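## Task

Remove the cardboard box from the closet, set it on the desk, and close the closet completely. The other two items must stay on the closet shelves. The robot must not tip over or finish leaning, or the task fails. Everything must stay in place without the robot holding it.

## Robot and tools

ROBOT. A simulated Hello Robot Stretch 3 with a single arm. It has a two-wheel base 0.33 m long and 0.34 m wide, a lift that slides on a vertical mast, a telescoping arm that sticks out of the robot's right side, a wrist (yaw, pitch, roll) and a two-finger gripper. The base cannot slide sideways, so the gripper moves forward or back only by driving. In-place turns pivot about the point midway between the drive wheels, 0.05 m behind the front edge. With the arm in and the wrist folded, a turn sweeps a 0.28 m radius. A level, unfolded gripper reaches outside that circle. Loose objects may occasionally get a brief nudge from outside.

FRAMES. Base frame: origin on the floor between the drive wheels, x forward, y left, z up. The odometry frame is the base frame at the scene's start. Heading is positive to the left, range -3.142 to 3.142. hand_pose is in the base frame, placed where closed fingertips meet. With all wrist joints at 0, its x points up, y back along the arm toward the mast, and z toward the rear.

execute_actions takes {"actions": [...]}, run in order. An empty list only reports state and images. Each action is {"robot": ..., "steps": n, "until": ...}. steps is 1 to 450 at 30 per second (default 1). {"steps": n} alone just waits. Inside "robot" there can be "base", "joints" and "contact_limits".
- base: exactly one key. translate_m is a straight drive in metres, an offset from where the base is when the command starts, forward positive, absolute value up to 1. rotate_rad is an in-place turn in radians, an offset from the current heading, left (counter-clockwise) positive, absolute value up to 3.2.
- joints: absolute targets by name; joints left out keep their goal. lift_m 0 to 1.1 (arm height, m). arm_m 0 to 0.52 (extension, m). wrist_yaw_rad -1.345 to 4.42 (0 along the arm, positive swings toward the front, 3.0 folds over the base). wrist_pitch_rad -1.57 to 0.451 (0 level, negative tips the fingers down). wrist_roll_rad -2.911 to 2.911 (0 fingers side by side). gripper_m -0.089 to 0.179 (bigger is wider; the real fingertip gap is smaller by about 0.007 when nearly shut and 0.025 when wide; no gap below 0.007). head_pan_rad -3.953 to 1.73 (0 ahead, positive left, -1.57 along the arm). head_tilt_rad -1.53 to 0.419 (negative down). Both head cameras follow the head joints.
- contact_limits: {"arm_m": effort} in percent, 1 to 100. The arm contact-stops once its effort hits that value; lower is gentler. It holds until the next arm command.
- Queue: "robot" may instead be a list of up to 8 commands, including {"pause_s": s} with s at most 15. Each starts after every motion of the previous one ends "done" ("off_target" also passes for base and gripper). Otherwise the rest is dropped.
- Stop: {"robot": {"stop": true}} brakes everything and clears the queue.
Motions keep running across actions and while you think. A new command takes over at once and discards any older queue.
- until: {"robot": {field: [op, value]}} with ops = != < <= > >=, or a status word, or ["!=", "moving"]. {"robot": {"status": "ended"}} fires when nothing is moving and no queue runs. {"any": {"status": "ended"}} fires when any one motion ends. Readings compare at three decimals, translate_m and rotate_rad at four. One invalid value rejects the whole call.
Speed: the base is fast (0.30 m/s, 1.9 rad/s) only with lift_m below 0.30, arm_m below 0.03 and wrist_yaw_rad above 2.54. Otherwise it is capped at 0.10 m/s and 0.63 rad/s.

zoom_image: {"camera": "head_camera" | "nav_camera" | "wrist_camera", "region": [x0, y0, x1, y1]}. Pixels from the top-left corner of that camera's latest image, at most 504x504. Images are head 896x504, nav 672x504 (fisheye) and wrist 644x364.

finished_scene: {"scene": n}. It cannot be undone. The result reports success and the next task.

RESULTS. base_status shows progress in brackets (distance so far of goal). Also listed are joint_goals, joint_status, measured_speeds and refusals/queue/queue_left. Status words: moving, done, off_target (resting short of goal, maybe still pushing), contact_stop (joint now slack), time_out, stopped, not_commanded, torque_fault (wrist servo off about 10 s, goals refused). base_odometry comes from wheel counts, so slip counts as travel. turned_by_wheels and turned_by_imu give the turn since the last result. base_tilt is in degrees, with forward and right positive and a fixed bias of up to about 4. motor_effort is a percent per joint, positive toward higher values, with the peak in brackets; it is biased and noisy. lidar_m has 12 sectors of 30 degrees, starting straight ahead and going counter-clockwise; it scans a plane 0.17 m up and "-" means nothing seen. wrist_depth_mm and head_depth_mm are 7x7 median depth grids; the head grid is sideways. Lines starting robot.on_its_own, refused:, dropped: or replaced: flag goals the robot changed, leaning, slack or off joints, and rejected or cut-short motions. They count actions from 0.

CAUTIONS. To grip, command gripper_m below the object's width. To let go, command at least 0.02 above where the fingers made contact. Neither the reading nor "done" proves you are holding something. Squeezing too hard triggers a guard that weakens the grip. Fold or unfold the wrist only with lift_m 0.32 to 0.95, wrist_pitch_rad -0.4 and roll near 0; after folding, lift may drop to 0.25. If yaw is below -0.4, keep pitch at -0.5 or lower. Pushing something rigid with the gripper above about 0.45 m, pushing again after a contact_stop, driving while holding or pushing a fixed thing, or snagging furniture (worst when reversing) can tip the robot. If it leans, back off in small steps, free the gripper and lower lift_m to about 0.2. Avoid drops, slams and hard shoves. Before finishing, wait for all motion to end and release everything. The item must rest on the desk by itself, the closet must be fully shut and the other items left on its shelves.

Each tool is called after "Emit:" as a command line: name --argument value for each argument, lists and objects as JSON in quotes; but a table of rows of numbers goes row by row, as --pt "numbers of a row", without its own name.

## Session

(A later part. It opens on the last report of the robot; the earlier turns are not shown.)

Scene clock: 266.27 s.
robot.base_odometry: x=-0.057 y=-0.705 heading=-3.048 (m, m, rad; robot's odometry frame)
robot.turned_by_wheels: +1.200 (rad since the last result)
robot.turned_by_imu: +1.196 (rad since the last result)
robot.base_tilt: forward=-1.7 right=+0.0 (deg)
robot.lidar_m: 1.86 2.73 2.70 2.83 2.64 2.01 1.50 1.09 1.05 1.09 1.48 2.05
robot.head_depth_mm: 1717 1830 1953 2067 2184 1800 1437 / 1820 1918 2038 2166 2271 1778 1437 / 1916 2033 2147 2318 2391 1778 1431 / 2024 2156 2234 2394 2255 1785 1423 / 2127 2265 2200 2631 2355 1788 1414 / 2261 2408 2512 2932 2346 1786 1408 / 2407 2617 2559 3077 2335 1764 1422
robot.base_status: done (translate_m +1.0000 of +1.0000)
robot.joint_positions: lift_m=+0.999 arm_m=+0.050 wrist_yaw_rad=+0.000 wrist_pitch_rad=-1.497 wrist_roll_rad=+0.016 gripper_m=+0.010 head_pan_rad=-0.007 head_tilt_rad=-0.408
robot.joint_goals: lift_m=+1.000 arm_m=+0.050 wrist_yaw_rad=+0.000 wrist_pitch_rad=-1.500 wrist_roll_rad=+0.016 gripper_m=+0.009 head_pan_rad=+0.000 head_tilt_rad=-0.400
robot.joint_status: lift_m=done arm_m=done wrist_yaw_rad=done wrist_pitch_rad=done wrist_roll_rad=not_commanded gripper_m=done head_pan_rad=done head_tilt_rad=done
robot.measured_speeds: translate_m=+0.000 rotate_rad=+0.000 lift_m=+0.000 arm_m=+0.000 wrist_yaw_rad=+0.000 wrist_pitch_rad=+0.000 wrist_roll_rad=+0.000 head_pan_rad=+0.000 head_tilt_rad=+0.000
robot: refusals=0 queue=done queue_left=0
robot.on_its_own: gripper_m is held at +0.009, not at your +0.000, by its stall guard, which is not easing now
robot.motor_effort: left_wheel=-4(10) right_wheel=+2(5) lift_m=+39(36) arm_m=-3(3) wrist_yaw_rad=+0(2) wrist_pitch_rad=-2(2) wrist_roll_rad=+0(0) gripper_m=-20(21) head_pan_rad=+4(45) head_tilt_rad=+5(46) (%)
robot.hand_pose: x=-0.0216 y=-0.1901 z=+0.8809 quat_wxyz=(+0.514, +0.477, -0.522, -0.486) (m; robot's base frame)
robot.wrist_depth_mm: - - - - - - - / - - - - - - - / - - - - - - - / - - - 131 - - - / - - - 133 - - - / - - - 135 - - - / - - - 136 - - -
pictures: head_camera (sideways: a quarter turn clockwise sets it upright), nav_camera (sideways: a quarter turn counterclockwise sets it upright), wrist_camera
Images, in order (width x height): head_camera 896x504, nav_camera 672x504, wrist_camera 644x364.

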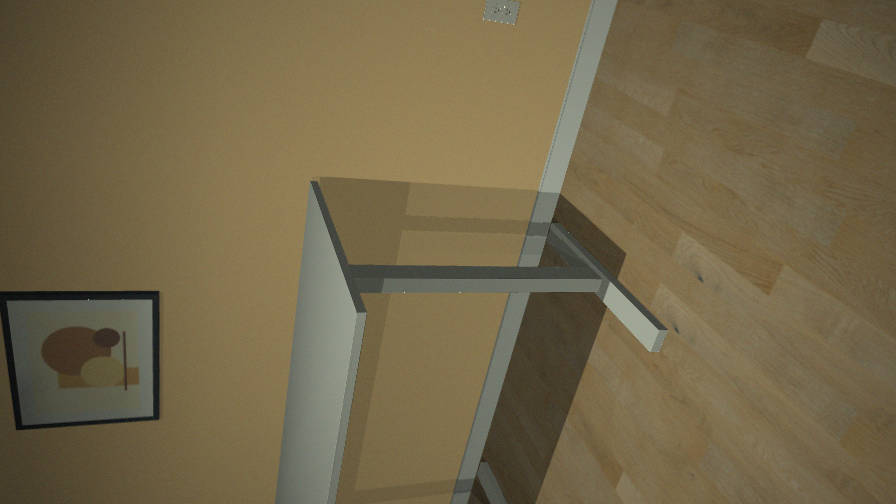

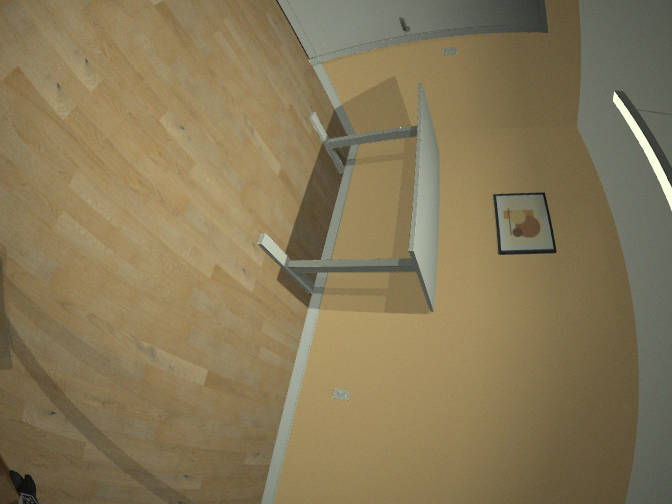

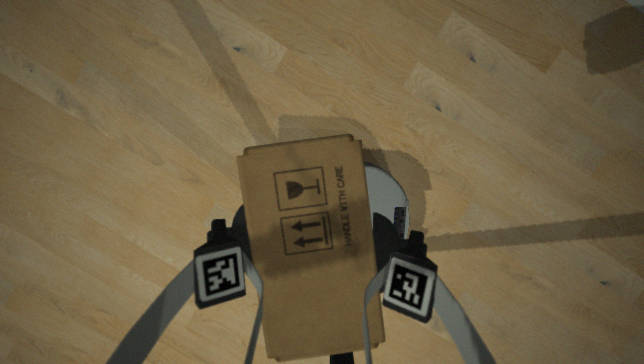

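Emit:
execute_actions --actions '[{"robot":[{"base":{"rotate_rad":0.44},"joints":{"lift_m":1.1,"head_pan_rad":-1.57,"head_tilt_rad":-0.7}},{"base":{"translate_m":1.0}}],"steps":450,"until":{"robot":{"status":"ended"}}},{"robot":[{"base":{"translate_m":0.46}},{"base":{"rotate_rad":0.66}}],"steps":450,"until":{"robot":{"status":"ended"}}}]'

Scene clock: 287.67 s.
robot.base_odometry: x=-1.314 y=-1.447 heading=-1.948 (m, m, rad; robot's odometry frame)
robot.turned_by_wheels: +1.100 (rad since the last result)
robot.turned_by_imu: +1.098 (rad since the last result)
robot.base_tilt: forward=-1.6 right=+0.0 (deg)
robot.lidar_m: 1.51 1.60 2.31 2.85 3.05 2.30 2.25 1.65 0.78 1.21 1.28 1.26
robot.head_depth_mm: - - - 541 1596 1416 1203 / - - - - - - 1152 / - - - - - 289 - / 1021 1083 765 - - 301 - / 1026 1089 742 553 1646 1397 1174 / 1031 1095 738 551 1645 1381 1188 / 1039 1102 738 550 1673 1392 1188
robot.base_status: done (rotate_rad +0.6599 of +0.6600)
robot.joint_positions: lift_m=+1.099 arm_m=+0.050 wrist_yaw_rad=+0.000 wrist_pitch_rad=-1.497 wrist_roll_rad=+0.016 gripper_m=+0.010 head_pan_rad=-1.563 head_tilt_rad=-0.691
robot.joint_goals: lift_m=+1.100 arm_m=+0.050 wrist_yaw_rad=+0.000 wrist_pitch_rad=-1.500 wrist_roll_rad=+0.016 gripper_m=+0.009 head_pan_rad=-1.570 head_tilt_rad=-0.700
robot.joint_status: lift_m=done arm_m=done wrist_yaw_rad=done wrist_pitch_rad=done wrist_roll_rad=not_commanded gripper_m=done head_pan_rad=done head_tilt_rad=done
robot.measured_speeds: translate_m=+0.000 rotate_rad=+0.000 lift_m=+0.000 arm_m=+0.000 wrist_yaw_rad=+0.000 wrist_pitch_rad=+0.000 wrist_roll_rad=+0.000 head_pan_rad=+0.000 head_tilt_rad=+0.000
robot: refusals=0 queue=done queue_left=0
robot.on_its_own: gripper_m is held at +0.009, not at your +0.000, by its stall guard, which is not easing now
robot.motor_effort: left_wheel=-3(10) right_wheel=+2(5) lift_m=+39(41) arm_m=-3(3) wrist_yaw_rad=-1(0) wrist_pitch_rad=-2(2) wrist_roll_rad=+0(0) gripper_m=-20(20) head_pan_rad=-4(45) head_tilt_rad=-5(29) (%)
robot.hand_pose: x=-0.0216 y=-0.1901 z=+0.9809 quat_wxyz=(+0.514, +0.477, -0.522, -0.486) (m; robot's base frame)
robot.wrist_depth_mm: - - - - - - - / - - - - - - - / - - - - - - - / - - - 131 - - - / - - - 133 - - - / - - - 135 - - - / - - - 137 - - -
pictures: head_camera (sideways: a quarter turn clockwise sets it upright), nav_camera (sideways: a quarter turn counterclockwise sets it upright), wrist_camera
Images, in order (width x height): head_camera 896x504, nav_camera 672x504, wrist_camera 644x364.

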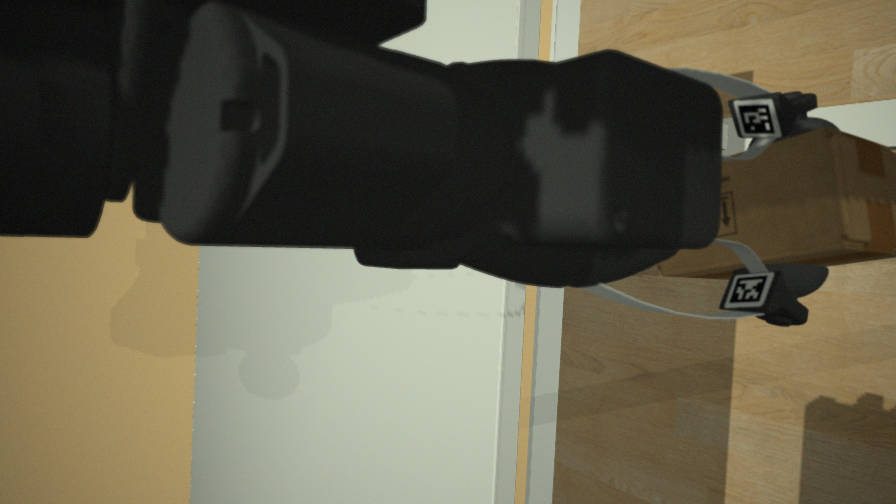

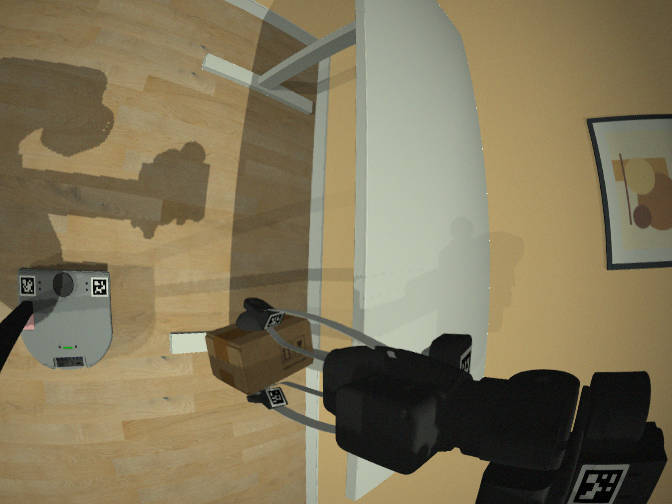

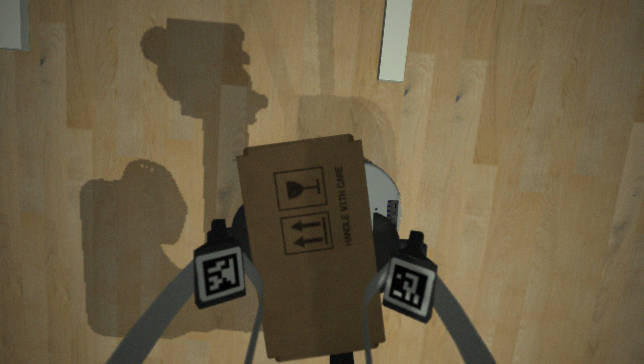

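Emit:
execute_actions --actions '[{"robot":[{"joints":{"wrist_pitch_rad":-0.5}},{"joints":{"arm_m":0.45}},{"joints":{"wrist_pitch_rad":-0.95}}],"steps":450,"until":{"robot":{"status":"ended"}}}]'

Scene clock: 295.17 s.
robot.base_odometry: x=-1.314 y=-1.447 heading=-1.948 (m, m, rad; robot's odometry frame)
robot.turned_by_wheels: +0.000 (rad since the last result)
robot.turned_by_imu: -0.002 (rad since the last result)
robot.base_tilt: forward=-1.6 right=+0.0 (deg)
robot.lidar_m: 1.51 1.60 2.29 2.84 3.03 2.30 2.24 1.64 0.77 1.21 1.28 1.27
robot.head_depth_mm: 1000 1080 754 559 1614 1410 1208 / 1020 1071 752 560 1102 1341 1184 / - 1065 713 558 1637 1402 1203 / 1012 1051 698 554 1632 1403 1199 / 1026 1095 742 554 1642 1385 1187 / 1030 1097 738 552 1652 1392 1190 / 1028 1099 735 549 1689 1398 1195
robot.base_status: done (rotate_rad +0.6599 of +0.6600)
robot.joint_positions: lift_m=+1.099 arm_m=+0.450 wrist_yaw_rad=+0.000 wrist_pitch_rad=-0.963 wrist_roll_rad=+0.016 gripper_m=+0.010 head_pan_rad=-1.563 head_tilt_rad=-0.691
robot.joint_goals: lift_m=+1.100 arm_m=+0.450 wrist_yaw_rad=+0.000 wrist_pitch_rad=-0.950 wrist_roll_rad=+0.016 gripper_m=+0.009 head_pan_rad=-1.570 head_tilt_rad=-0.700
robot.joint_status: lift_m=done arm_m=done wrist_yaw_rad=done wrist_pitch_rad=done wrist_roll_rad=not_commanded gripper_m=done head_pan_rad=done head_tilt_rad=done
robot.measured_speeds: translate_m=+0.000 rotate_rad=+0.000 lift_m=+0.000 arm_m=+0.000 wrist_yaw_rad=+0.000 wrist_pitch_rad=+0.000 wrist_roll_rad=+0.000 head_pan_rad=+0.000 head_tilt_rad=+0.000
robot: refusals=0 queue=done queue_left=0
robot.on_its_own: gripper_m is held at +0.009, not at your +0.000, by its stall guard, which is not easing now
robot.motor_effort: left_wheel=-3(4) right_wheel=+2(2) lift_m=+40(39) arm_m=+3(4) wrist_yaw_rad=-1(0) wrist_pitch_rad=+7(17) wrist_roll_rad=+0(0) gripper_m=-20(20) head_pan_rad=-3(4) head_tilt_rad=-4(5) (%)
robot.hand_pose: x=-0.0216 y=-0.7213 z=+1.0141 quat_wxyz=(+0.622, +0.325, -0.631, -0.330) (m; robot's base frame)
robot.wrist_depth_mm: 301 303 303 307 310 311 314 / 277 279 281 283 284 287 287 / 259 259 261 263 264 266 268 / 241 243 237 131 247 250 249 / 227 229 222 133 234 233 233 / 213 215 173 135 219 219 220 / 202 203 202 137 203 208 207
pictures: head_camera (sideways: a quarter turn clockwise sets it upright), nav_camera (sideways: a quarter turn counterclockwise sets it upright), wrist_camera
Images, in order (width x height): head_camera 896x504, nav_camera 672x504, wrist_camera 644x364.

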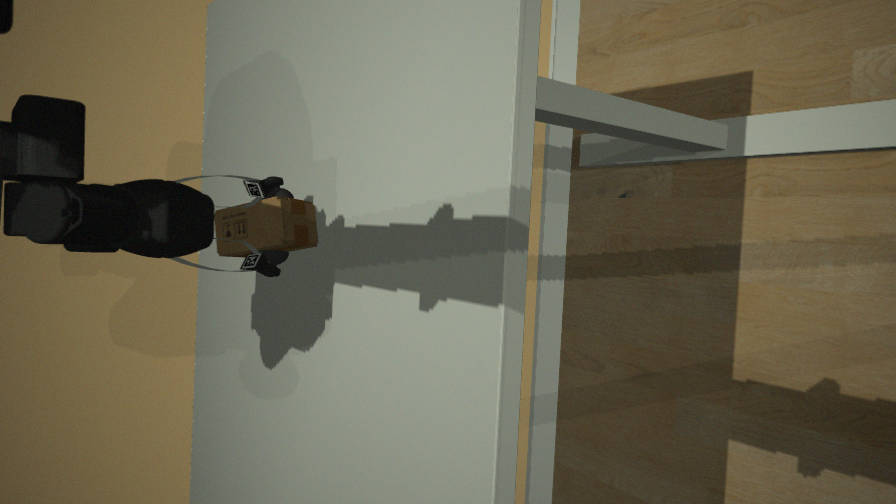

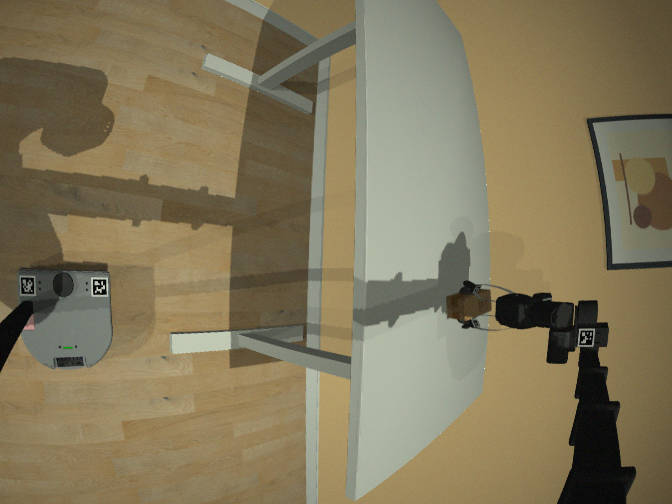

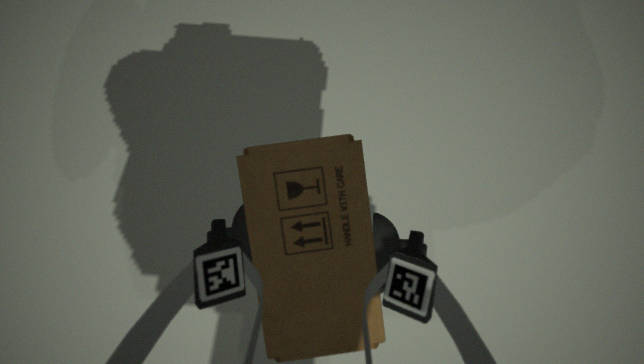

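Emit:
execute_actions --actions '[{"robot":[{"joints":{"wrist_pitch_rad":-1.1}},{"joints":{"gripper_m":0.11}},{"pause_s":0.5},{"joints":{"wrist_pitch_rad":-0.4}},{"joints":{"arm_m":0.0}}],"steps":450,"until":{"robot":{"status":"ended"}}}]'

Scene clock: 304.30 s.
robot.base_odometry: x=-1.314 y=-1.447 heading=-1.948 (m, m, rad; robot's odometry frame)
robot.turned_by_wheels: +0.000 (rad since the last result)
robot.turned_by_imu: -0.002 (rad since the last result)
robot.base_tilt: forward=-1.7 right=+0.0 (deg)
robot.lidar_m: 1.51 1.60 2.30 2.85 3.05 2.30 2.24 1.65 0.78 1.21 1.28 1.26
robot.head_depth_mm: - - - - - 1402 1205 / - - - - - 1334 1187 / - - - - - 1367 1200 / 1001 - 688 537 1640 1401 1194 / 1020 1091 779 553 1637 1391 1205 / 1023 1096 739 552 1660 1388 1196 / 1035 1104 736 549 1670 1388 1193
robot.base_status: done (rotate_rad +0.6599 of +0.6600)
robot.joint_positions: lift_m=+1.099 arm_m=+0.001 wrist_yaw_rad=+0.000 wrist_pitch_rad=-0.421 wrist_roll_rad=+0.016 gripper_m=+0.110 head_pan_rad=-1.563 head_tilt_rad=-0.691
robot.joint_goals: lift_m=+1.100 arm_m=+0.000 wrist_yaw_rad=+0.000 wrist_pitch_rad=-0.400 wrist_roll_rad=+0.016 gripper_m=+0.110 head_pan_rad=-1.570 head_tilt_rad=-0.700
robot.joint_status: lift_m=done arm_m=done wrist_yaw_rad=done wrist_pitch_rad=done wrist_roll_rad=not_commanded gripper_m=done head_pan_rad=done head_tilt_rad=done
robot.measured_speeds: translate_m=+0.000 rotate_rad=+0.000 lift_m=+0.000 arm_m=+0.000 wrist_yaw_rad=+0.000 wrist_pitch_rad=+0.000 wrist_roll_rad=+0.000 head_pan_rad=+0.000 head_tilt_rad=+0.000
robot: refusals=0 queue=done queue_left=0
robot.motor_effort: left_wheel=-3(3) right_wheel=+1(1) lift_m=+39(39) arm_m=-3(2) wrist_yaw_rad=+1(0) wrist_pitch_rad=+12(13) wrist_roll_rad=+0(0) gripper_m=+0(82) head_pan_rad=-3(4) head_tilt_rad=-4(5) (%)
robot.hand_pose: x=-0.0215 y=-0.3702 z=+1.1115 quat_wxyz=(+0.686, +0.147, -0.697, -0.149) (m; robot's base frame)
robot.wrist_depth_mm: 959 946 932 920 892 888 864 / 790 806 820 875 880 945 954 / 578 588 599 591 637 736 - / 456 462 474 466 494 509 - / 380 392 393 399 412 413 450 / 321 329 332 336 340 347 349 / - - 313 306 302 298 300
pictures: head_camera (sideways: a quarter turn clockwise sets it upright), nav_camera (sideways: a quarter turn counterclockwise sets it upright), wrist_camera
Images, in order (width x height): head_camera 896x504, nav_camera 672x504, wrist_camera 644x364.

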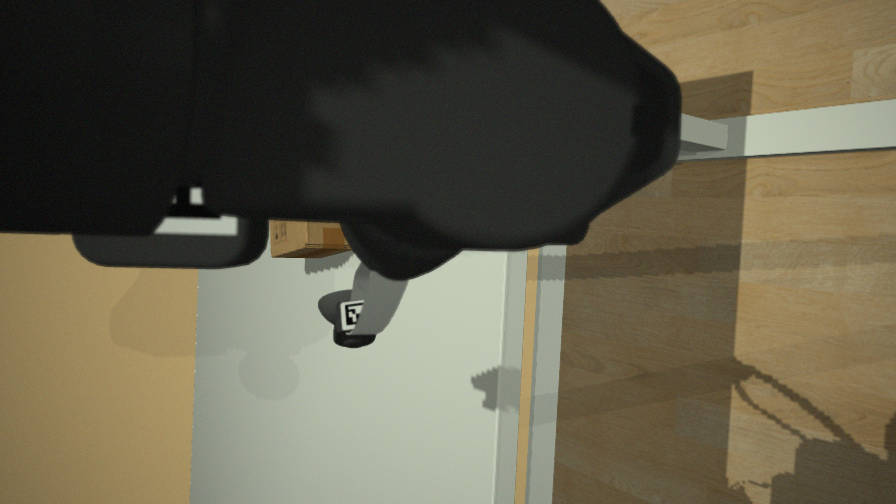

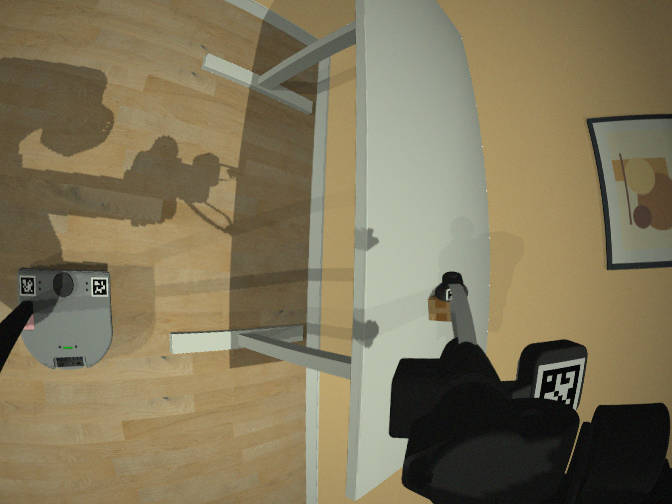

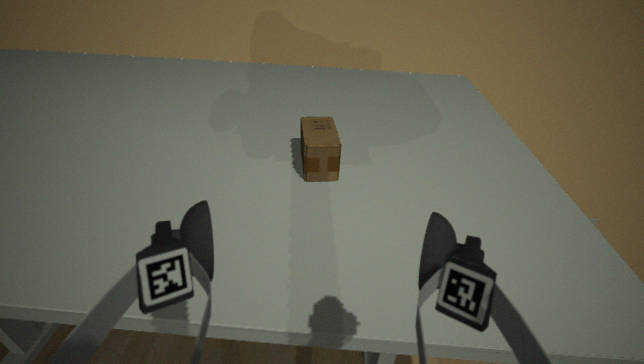

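Emit:
execute_actions --actions '[{"robot":[{"base":{"rotate_rad":1.63},"joints":{"lift_m":0.9,"gripper_m":0.03}},{"joints":{"wrist_yaw_rad":3.0}},{"joints":{"lift_m":0.28}},{"base":{"translate_m":1.0}},{"base":{"translate_m":1.0}},{"base":{"translate_m":0.28}},{"base":{"rotate_rad":1.51}}],"steps":450,"until":{"robot":{"status":"ended"}}},{"steps":300,"until":{"robot":{"status":"ended"}}},{"robot":[{"joints":{"lift_m":0.945,"head_tilt_rad":-0.4}},{"joints":{"wrist_yaw_rad":0,"gripper_m":0.045}},{"joints":{"wrist_pitch_rad":0}}],"steps":450,"until":{"robot":{"status":"ended"}}}]'

Scene clock: 340.63 s.
robot.base_odometry: x=+0.851 y=-2.161 heading=-0.318 (m, m, rad; robot's odometry frame)
robot.turned_by_wheels: +1.630 (rad since the last result)
robot.turned_by_imu: +1.628 (rad since the last result)
robot.base_tilt: forward=-1.5 right=-0.2 (deg)
robot.lidar_m: 0.58 0.71 2.03 2.00 2.16 3.27 3.03 2.29 1.79 1.77 0.74 0.59
robot.head_depth_mm: 1472 1573 1678 1798 1954 1838 - / 1479 1587 1699 1819 1966 1786 1513 / 1486 1596 1708 1853 2013 - - / 1524 1615 1733 1869 2017 - - / 1558 1652 1766 1937 2072 1778 1418 / 1552 1666 1804 1920 2093 1781 1427 / 1575 1691 1798 1966 2117 1754 1342
robot.base_status: done (translate_m +0.2800 of +0.2800)
robot.joint_positions: lift_m=+0.945 arm_m=+0.001 wrist_yaw_rad=+0.002 wrist_pitch_rad=-0.025 wrist_roll_rad=+0.016 gripper_m=+0.045 head_pan_rad=-1.563 head_tilt_rad=-0.409
robot.joint_goals: lift_m=+0.945 arm_m=+0.000 wrist_yaw_rad=+0.000 wrist_pitch_rad=+0.000 wrist_roll_rad=+0.016 gripper_m=+0.045 head_pan_rad=-1.570 head_tilt_rad=-0.400
robot.joint_status: lift_m=done arm_m=done wrist_yaw_rad=done wrist_pitch_rad=done wrist_roll_rad=not_commanded gripper_m=done head_pan_rad=done head_tilt_rad=done
robot.measured_speeds: translate_m=+0.000 rotate_rad=+0.000 lift_m=+0.000 arm_m=+0.000 wrist_yaw_rad=+0.000 wrist_pitch_rad=+0.000 wrist_roll_rad=+0.000 head_pan_rad=+0.000 head_tilt_rad=+0.000
robot: refusals=0 queue=done queue_left=0
robot.motor_effort: left_wheel=-4(10) right_wheel=+2(6) lift_m=+40(41) arm_m=-2(3) wrist_yaw_rad=-1(5) wrist_pitch_rad=+15(14) wrist_roll_rad=+0(0) gripper_m=+0(79) head_pan_rad=-4(4) head_tilt_rad=+4(27) (%)
robot.hand_pose: x=-0.0209 y=-0.4017 z=+1.0526 quat_wxyz=(+0.702, +0.010, -0.712, -0.009) (m; robot's base frame)
robot.wrist_depth_mm: 584 - - - - - - / 588 - - - - - - / 594 - - - - - - / 606 - - - - - - / 625 - - - - - - / 652 - - - - - - / 665 863 - - - - -
pictures: head_camera (sideways: a quarter turn clockwise sets it upright), nav_camera (sideways: a quarter turn counterclockwise sets it upright), wrist_camera
Images, in order (width x height): head_camera 896x504, nav_camera 672x504, wrist_camera 644x364.

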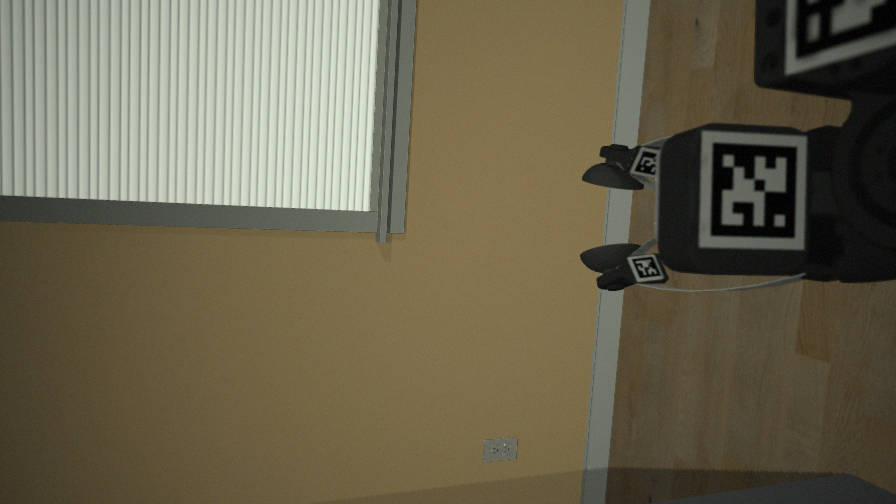

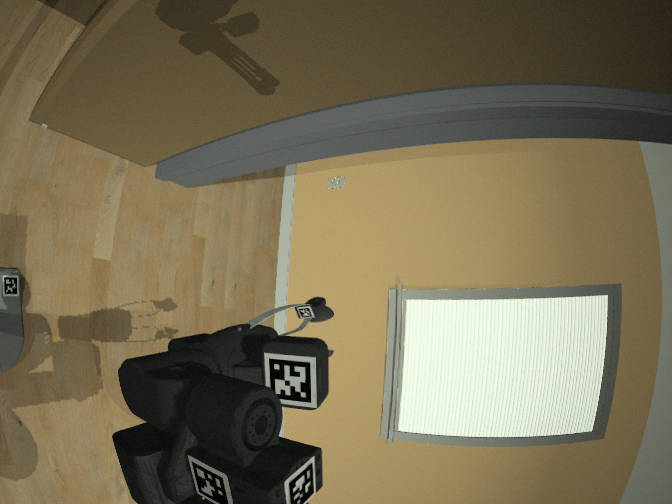

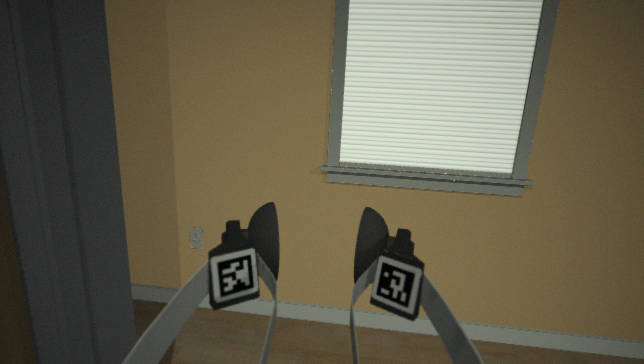

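The last rotation was cut. Rotating left (gripper sweeps radius 0.42 < 0.55).

Emit:
execute_actions --actions '[{"robot":{"base":{"rotate_rad":1.5}},"steps":450,"until":{"robot":{"status":"ended"}}}]'

Scene clock: 344.47 s.
robot.base_odometry: x=+0.851 y=-2.161 heading=+1.181 (m, m, rad; robot's odometry frame)
robot.turned_by_wheels: +1.500 (rad since the last result)
robot.turned_by_imu: +1.492 (rad since the last result)
robot.base_tilt: forward=-1.7 right=+0.0 (deg)
robot.lidar_m: 2.00 2.10 2.94 3.03 2.42 1.83 1.78 0.79 0.60 0.58 0.71 0.83
robot.head_depth_mm: 460 492 526 568 615 667 - / 469 498 529 569 619 672 720 / 1097 1156 1226 1001 1081 - - / 1095 1160 1238 1345 1129 1319 - / 1104 1174 1238 1359 1153 1263 1423 / 1106 1180 1240 1359 1177 1256 1414 / 1111 1190 1245 1338 1178 1262 1405
robot.base_status: done (rotate_rad +1.4999 of +1.5000)
robot.joint_positions: lift_m=+0.945 arm_m=+0.001 wrist_yaw_rad=+0.001 wrist_pitch_rad=-0.025 wrist_roll_rad=+0.016 gripper_m=+0.045 head_pan_rad=-1.563 head_tilt_rad=-0.408
robot.joint_goals: lift_m=+0.945 arm_m=+0.000 wrist_yaw_rad=+0.000 wrist_pitch_rad=+0.000 wrist_roll_rad=+0.016 gripper_m=+0.045 head_pan_rad=-1.570 head_tilt_rad=-0.400
robot.joint_status: lift_m=done arm_m=done wrist_yaw_rad=done wrist_pitch_rad=done wrist_roll_rad=not_commanded gripper_m=done head_pan_rad=done head_tilt_rad=done
robot.measured_speeds: translate_m=+0.000 rotate_rad=+0.000 lift_m=+0.000 arm_m=+0.000 wrist_yaw_rad=+0.000 wrist_pitch_rad=+0.000 wrist_roll_rad=+0.000 head_pan_rad=+0.000 head_tilt_rad=+0.000
robot: refusals=0 queue=done queue_left=0
robot.motor_effort: left_wheel=-3(10) right_wheel=+2(5) lift_m=+39(39) arm_m=-2(2) wrist_yaw_rad=+0(1) wrist_pitch_rad=+14(15) wrist_roll_rad=+0(0) gripper_m=+0(0) head_pan_rad=-4(3) head_tilt_rad=+5(6) (%)
robot.hand_pose: x=-0.0212 y=-0.4018 z=+1.0528 quat_wxyz=(+0.702, +0.009, -0.712, -0.009) (m; robot's base frame)
robot.wrist_depth_mm: 658 839 902 850 310 306 302 / 664 968 - - 320 315 312 / 666 864 - - 332 327 323 / 671 999 - - 351 338 334 / 688 935 - - 351 349 347 / 684 826 - 806 364 367 361 / 690 941 - - 386 379 376
pictures: head_camera (sideways: a quarter turn clockwise sets it upright), nav_camera (sideways: a quarter turn counterclockwise sets it upright), wrist_camera
Images, in order (width x height): head_camera 896x504, nav_camera 672x504, wrist_camera 644x364.

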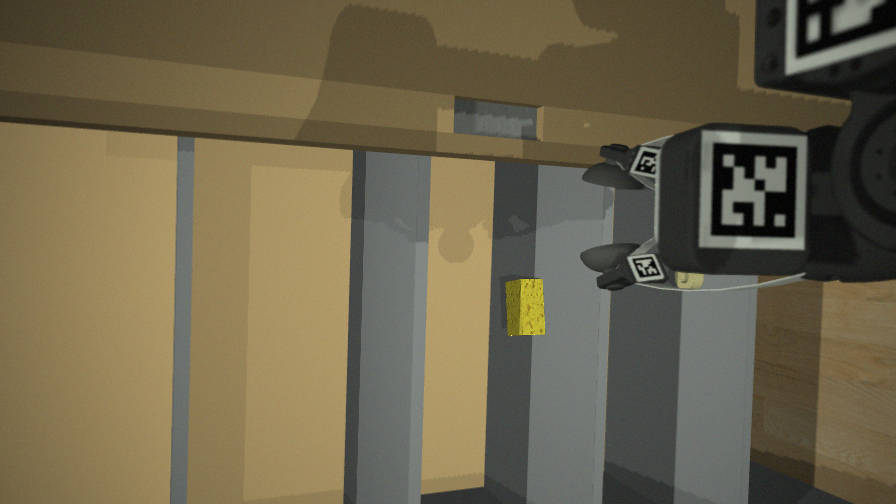

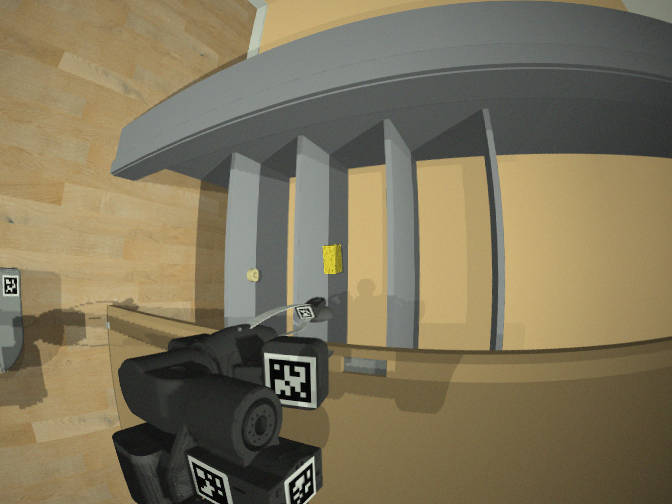

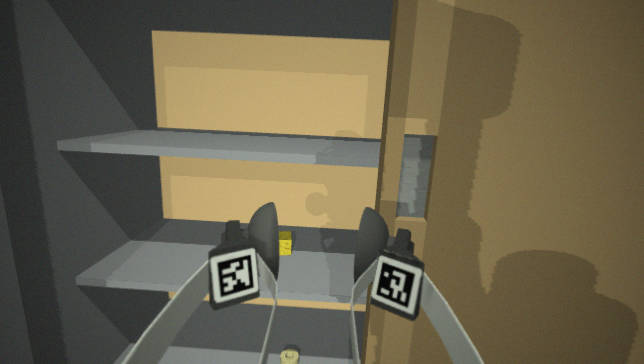

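Emit:
execute_actions --actions '[{"robot":[{"base":{"translate_m":-0.068}},{"joints":{"arm_m":0.15}}],"steps":250,"until":{"robot":{"status":"ended"}}}]'

Scene clock: 348.87 s.
robot.base_odometry: x=+0.825 y=-2.224 heading=+1.181 (m, m, rad; robot's odometry frame)
robot.turned_by_wheels: +0.000 (rad since the last result)
robot.turned_by_imu: -0.002 (rad since the last result)
robot.base_tilt: forward=-1.6 right=+0.0 (deg)
robot.lidar_m: 2.07 2.16 3.06 3.49 2.30 1.76 1.71 0.79 0.59 0.58 0.76 0.82
robot.head_depth_mm: 458 489 524 564 - - 745 / 460 489 526 567 - - 749 / 462 493 528 569 - - 751 / 1089 1163 1220 1333 1127 1214 1345 / 1097 1180 1233 1343 1155 1266 1427 / 1112 1179 1246 1356 1181 1271 1420 / 1099 1184 1236 1346 1181 1257 1432
robot.base_status: done (translate_m -0.0680 of -0.0680)
robot.joint_positions: lift_m=+0.945 arm_m=+0.150 wrist_yaw_rad=+0.001 wrist_pitch_rad=-0.024 wrist_roll_rad=+0.016 gripper_m=+0.045 head_pan_rad=-1.563 head_tilt_rad=-0.408
robot.joint_goals: lift_m=+0.945 arm_m=+0.150 wrist_yaw_rad=+0.000 wrist_pitch_rad=+0.000 wrist_roll_rad=+0.016 gripper_m=+0.045 head_pan_rad=-1.570 head_tilt_rad=-0.400
robot.joint_status: lift_m=done arm_m=done wrist_yaw_rad=done wrist_pitch_rad=done wrist_roll_rad=not_commanded gripper_m=done head_pan_rad=done head_tilt_rad=done
robot.measured_speeds: translate_m=+0.000 rotate_rad=+0.000 lift_m=+0.000 arm_m=+0.000 wrist_yaw_rad=+0.000 wrist_pitch_rad=+0.000 wrist_roll_rad=+0.000 head_pan_rad=+0.000 head_tilt_rad=+0.000
robot: refusals=0 queue=done queue_left=0
robot.motor_effort: left_wheel=-3(10) right_wheel=+2(2) lift_m=+39(39) arm_m=+4(3) wrist_yaw_rad=+0(1) wrist_pitch_rad=+14(15) wrist_roll_rad=+0(0) gripper_m=+0(0) head_pan_rad=-4(4) head_tilt_rad=+5(4) (%)
robot.hand_pose: x=-0.0213 y=-0.5502 z=+1.0530 quat_wxyz=(+0.702, +0.009, -0.712, -0.009) (m; robot's base frame)
robot.wrist_depth_mm: 737 868 854 171 167 165 164 / 743 922 891 176 173 171 169 / 704 946 908 184 179 177 176 / 732 986 968 202 188 185 182 / 766 973 990 208 193 190 189 / 702 733 - 206 199 199 196 / 709 942 655 213 210 206 204
pictures: head_camera (sideways: a quarter turn clockwise sets it upright), nav_camera (sideways: a quarter turn counterclockwise sets it upright), wrist_camera
Images, in order (width x height): head_camera 896x504, nav_camera 672x504, wrist_camera 644x364.

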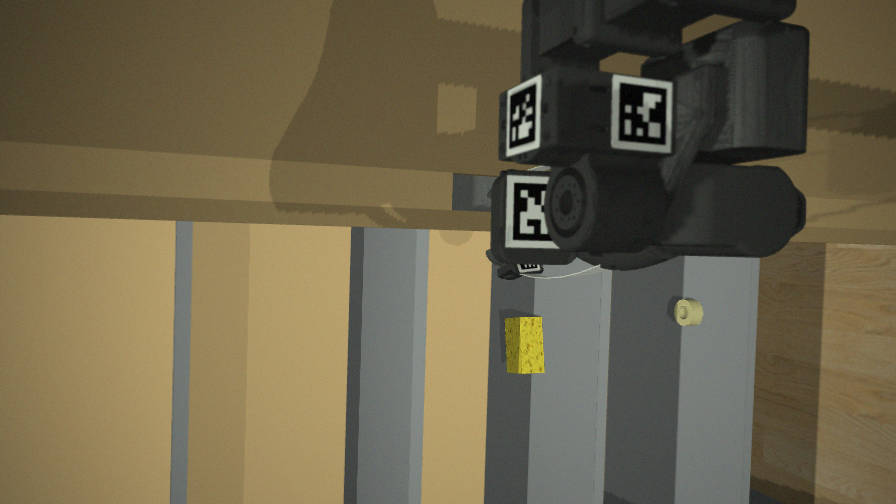

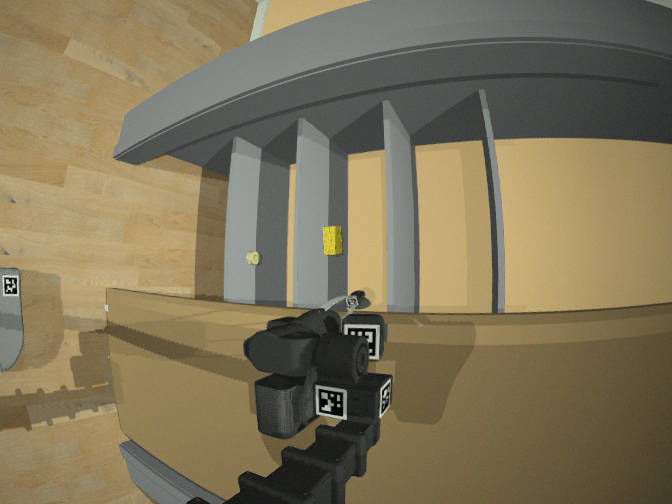

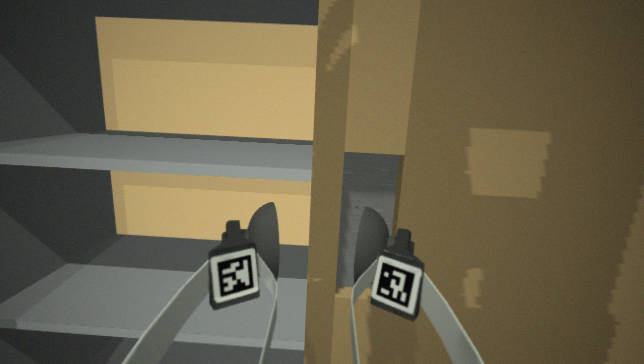

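Emit:
execute_actions --actions '[{"robot":{"joints":{"arm_m":0.2},"contact_limits":{"arm_m":10}},"steps":150,"until":{"robot":{"status":"ended"}}},{"robot":{"base":{"translate_m":0.4}},"steps":300,"until":{"robot":{"status":"ended"}}},{"robot":[{"joints":{"arm_m":0.05}},{"joints":{"lift_m":0.3,"wrist_yaw_rad":0,"gripper_m":0,"head_tilt_rad":-0.8},"base":{"translate_m":-0.62}}],"steps":450,"until":{"robot":{"status":"ended"}}}]'

Scene clock: 364.77 s.
robot.base_odometry: x=+0.742 y=-2.428 heading=+1.182 (m, m, rad; robot's odometry frame)
robot.turned_by_wheels: +0.000 (rad since the last result)
robot.turned_by_imu: -0.006 (rad since the last result)
robot.base_tilt: forward=-1.7 right=+0.0 (deg)
robot.lidar_m: 2.29 2.39 3.37 3.51 2.05 1.53 1.49 0.76 0.64 0.57 0.59 0.92
robot.head_depth_mm: 501 566 657 773 953 1217 1164 / 503 570 660 781 961 1238 1162 / 497 571 661 785 965 1248 1165 / 467 529 611 729 913 1164 1173 / 468 531 615 731 901 1182 1156 / 469 534 618 735 907 1180 1147 / 472 537 622 740 916 1199 1148
robot.base_status: done (translate_m -0.6200 of -0.6200)
robot.joint_positions: lift_m=+0.300 arm_m=+0.050 wrist_yaw_rad=-0.001 wrist_pitch_rad=-0.023 wrist_roll_rad=+0.016 gripper_m=+0.000 head_pan_rad=-1.563 head_tilt_rad=-0.790
robot.joint_goals: lift_m=+0.300 arm_m=+0.050 wrist_yaw_rad=+0.000 wrist_pitch_rad=+0.000 wrist_roll_rad=+0.016 gripper_m=+0.000 head_pan_rad=-1.570 head_tilt_rad=-0.800
robot.joint_status: lift_m=done arm_m=done wrist_yaw_rad=done wrist_pitch_rad=done wrist_roll_rad=not_commanded gripper_m=done head_pan_rad=done head_tilt_rad=done
robot.measured_speeds: translate_m=+0.000 rotate_rad=+0.000 lift_m=+0.000 arm_m=+0.000 wrist_yaw_rad=+0.000 wrist_pitch_rad=+0.000 wrist_roll_rad=+0.000 head_pan_rad=+0.000 head_tilt_rad=+0.000
robot: refusals=0 queue=done queue_left=0
robot.motor_effort: left_wheel=-1(16) right_wheel=+0(16) lift_m=+15(36) arm_m=-3(7) wrist_yaw_rad=+1(53) wrist_pitch_rad=+14(18) wrist_roll_rad=+0(0) gripper_m=-3(80) head_pan_rad=-4(4) head_tilt_rad=-5(35) (%)
robot.hand_pose: x=-0.0217 y=-0.4509 z=+0.4092 quat_wxyz=(+0.702, +0.008, -0.712, -0.009) (m; robot's base frame)
robot.wrist_depth_mm: 262 260 257 259 296 295 293 / 270 269 265 267 307 303 303 / 281 279 276 279 317 315 311 / 292 290 286 288 329 325 323 / 302 299 297 - 344 337 334 / 319 312 309 - 354 353 349 / 330 329 323 366 371 366 362
pictures: head_camera (sideways: a quarter turn clockwise sets it upright), nav_camera (sideways: a quarter turn counterclockwise sets it upright), wrist_camera
replaced: robot.arm_m: its motion had ended contact_stop
Images, in order (width x height): head_camera 896x504, nav_camera 672x504, wrist_camera 644x364.

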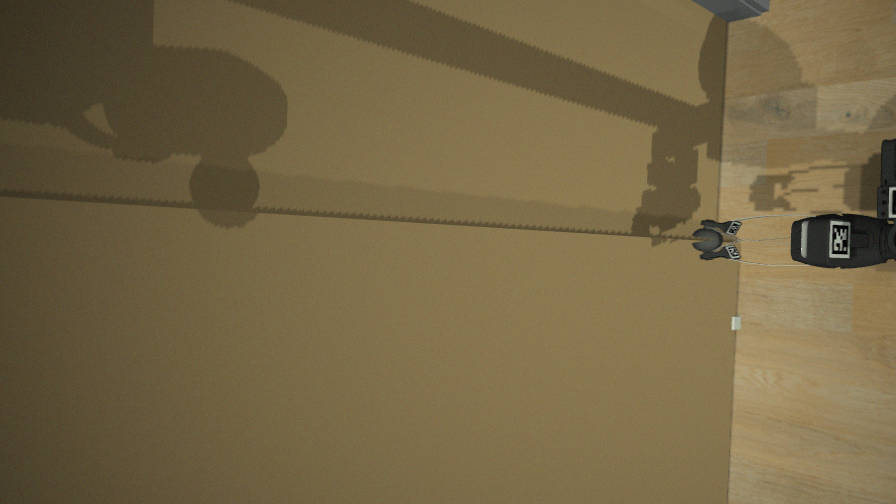

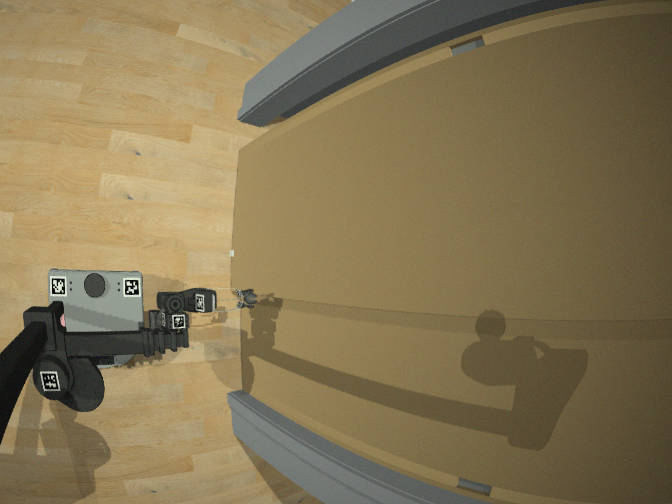

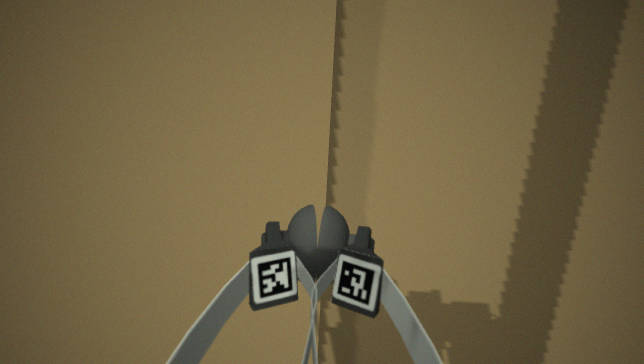

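Emit:
execute_actions --actions '[{"robot":[{"base":{"translate_m":-0.06}},{"joints":{"arm_m":0.185},"contact_limits":{"arm_m":10}},{"base":{"translate_m":0.215}},{"base":{"translate_m":-0.03}},{"joints":{"arm_m":0.0,"head_tilt_rad":-0.5}}],"steps":450,"until":{"robot":{"status":"ended"}}}]'

Scene clock: 375.97 s.
robot.base_odometry: x=+0.789 y=-2.312 heading=+1.182 (m, m, rad; robot's odometry frame)
robot.turned_by_wheels: +0.000 (rad since the last result)
robot.turned_by_imu: -0.003 (rad since the last result)
robot.base_tilt: forward=-1.7 right=-0.1 (deg)
robot.lidar_m: 2.17 2.27 3.19 3.04 2.22 1.66 1.61 0.80 0.64 0.57 0.60 0.83
robot.head_depth_mm: 490 532 579 638 711 798 915 / 493 533 580 640 713 803 920 / 494 535 584 644 719 810 925 / 456 494 548 605 673 775 890 / 458 495 542 599 666 753 863 / 458 499 546 599 668 758 867 / 461 499 548 604 673 761 875
robot.base_status: done (translate_m -0.0300 of -0.0300)
robot.joint_positions: lift_m=+0.300 arm_m=+0.001 wrist_yaw_rad=-0.068 wrist_pitch_rad=-0.022 wrist_roll_rad=+0.016 gripper_m=+0.000 head_pan_rad=-1.563 head_tilt_rad=-0.507
robot.joint_goals: lift_m=+0.300 arm_m=+0.000 wrist_yaw_rad=-0.068 wrist_pitch_rad=+0.000 wrist_roll_rad=+0.016 gripper_m=+0.000 head_pan_rad=-1.570 head_tilt_rad=-0.500
robot.joint_status: lift_m=done arm_m=done wrist_yaw_rad=done wrist_pitch_rad=done wrist_roll_rad=not_commanded gripper_m=done head_pan_rad=done head_tilt_rad=done
robot.measured_speeds: translate_m=+0.000 rotate_rad=+0.000 lift_m=+0.000 arm_m=+0.000 wrist_yaw_rad=+0.000 wrist_pitch_rad=+0.000 wrist_roll_rad=+0.000 head_pan_rad=+0.000 head_tilt_rad=+0.000
robot: refusals=0 queue=done queue_left=0
robot.on_its_own: wrist_yaw_rad is held at -0.068, not at your +0.000, by its stall guard, which is not easing now
robot.motor_effort: left_wheel=-2(40) right_wheel=+1(31) lift_m=+15(15) arm_m=-3(5) wrist_yaw_rad=+1(100) wrist_pitch_rad=+13(14) wrist_roll_rad=+0(0) gripper_m=-3(11) head_pan_rad=-4(4) head_tilt_rad=+5(29) (%)
robot.hand_pose: x=-0.0388 y=-0.4013 z=+0.4094 quat_wxyz=(+0.701, -0.016, -0.712, -0.032) (m; robot's base frame)
robot.wrist_depth_mm: 298 299 303 348 352 357 356 / 309 309 311 361 363 368 372 / 320 323 324 376 376 382 384 / 331 333 338 385 396 398 402 / 345 345 349 - 408 414 417 / 356 358 361 - 426 428 435 / 370 376 381 436 441 449 456
pictures: head_camera (sideways: a quarter turn clockwise sets it upright), nav_camera (sideways: a quarter turn counterclockwise sets it upright), wrist_camera
Images, in order (width x height): head_camera 896x504, nav_camera 672x504, wrist_camera 644x364.

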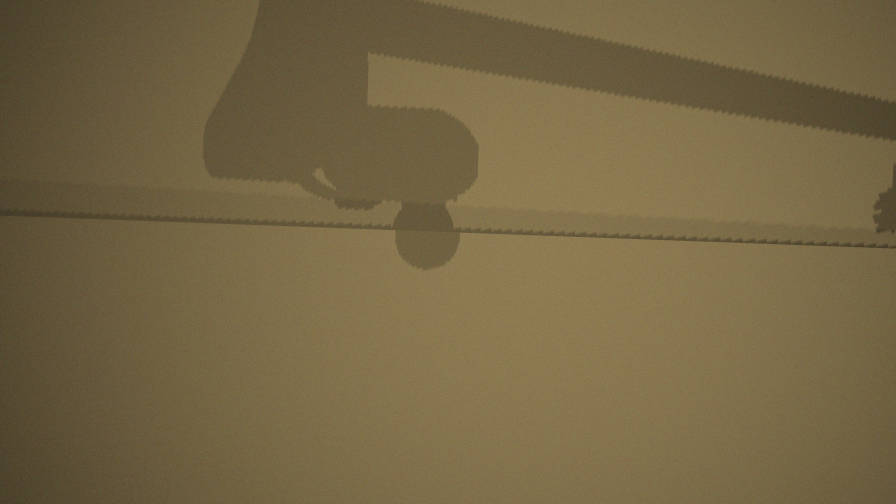

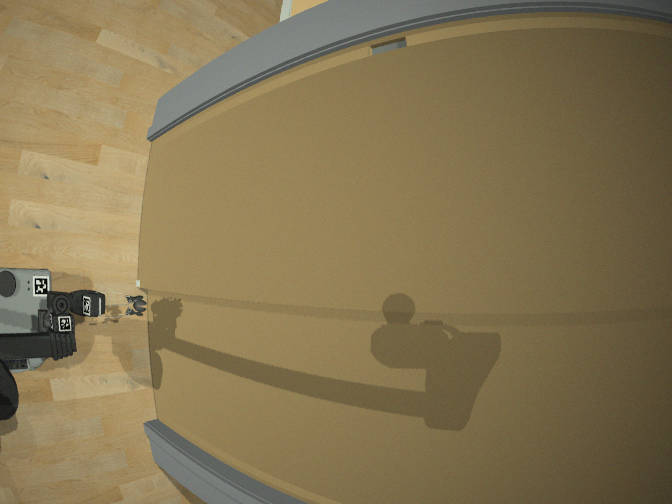

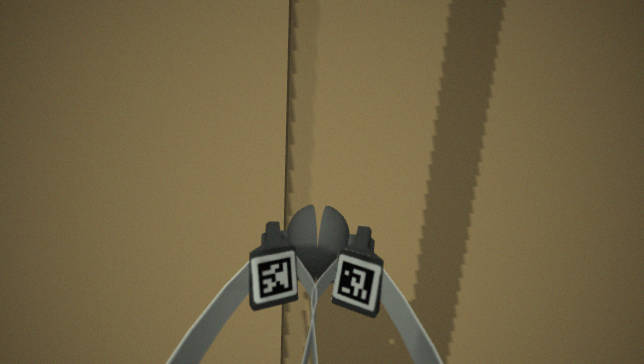

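Both doors hit their stops.

Emit:
finished_scene --scene 1

The scene is finished: the task was done.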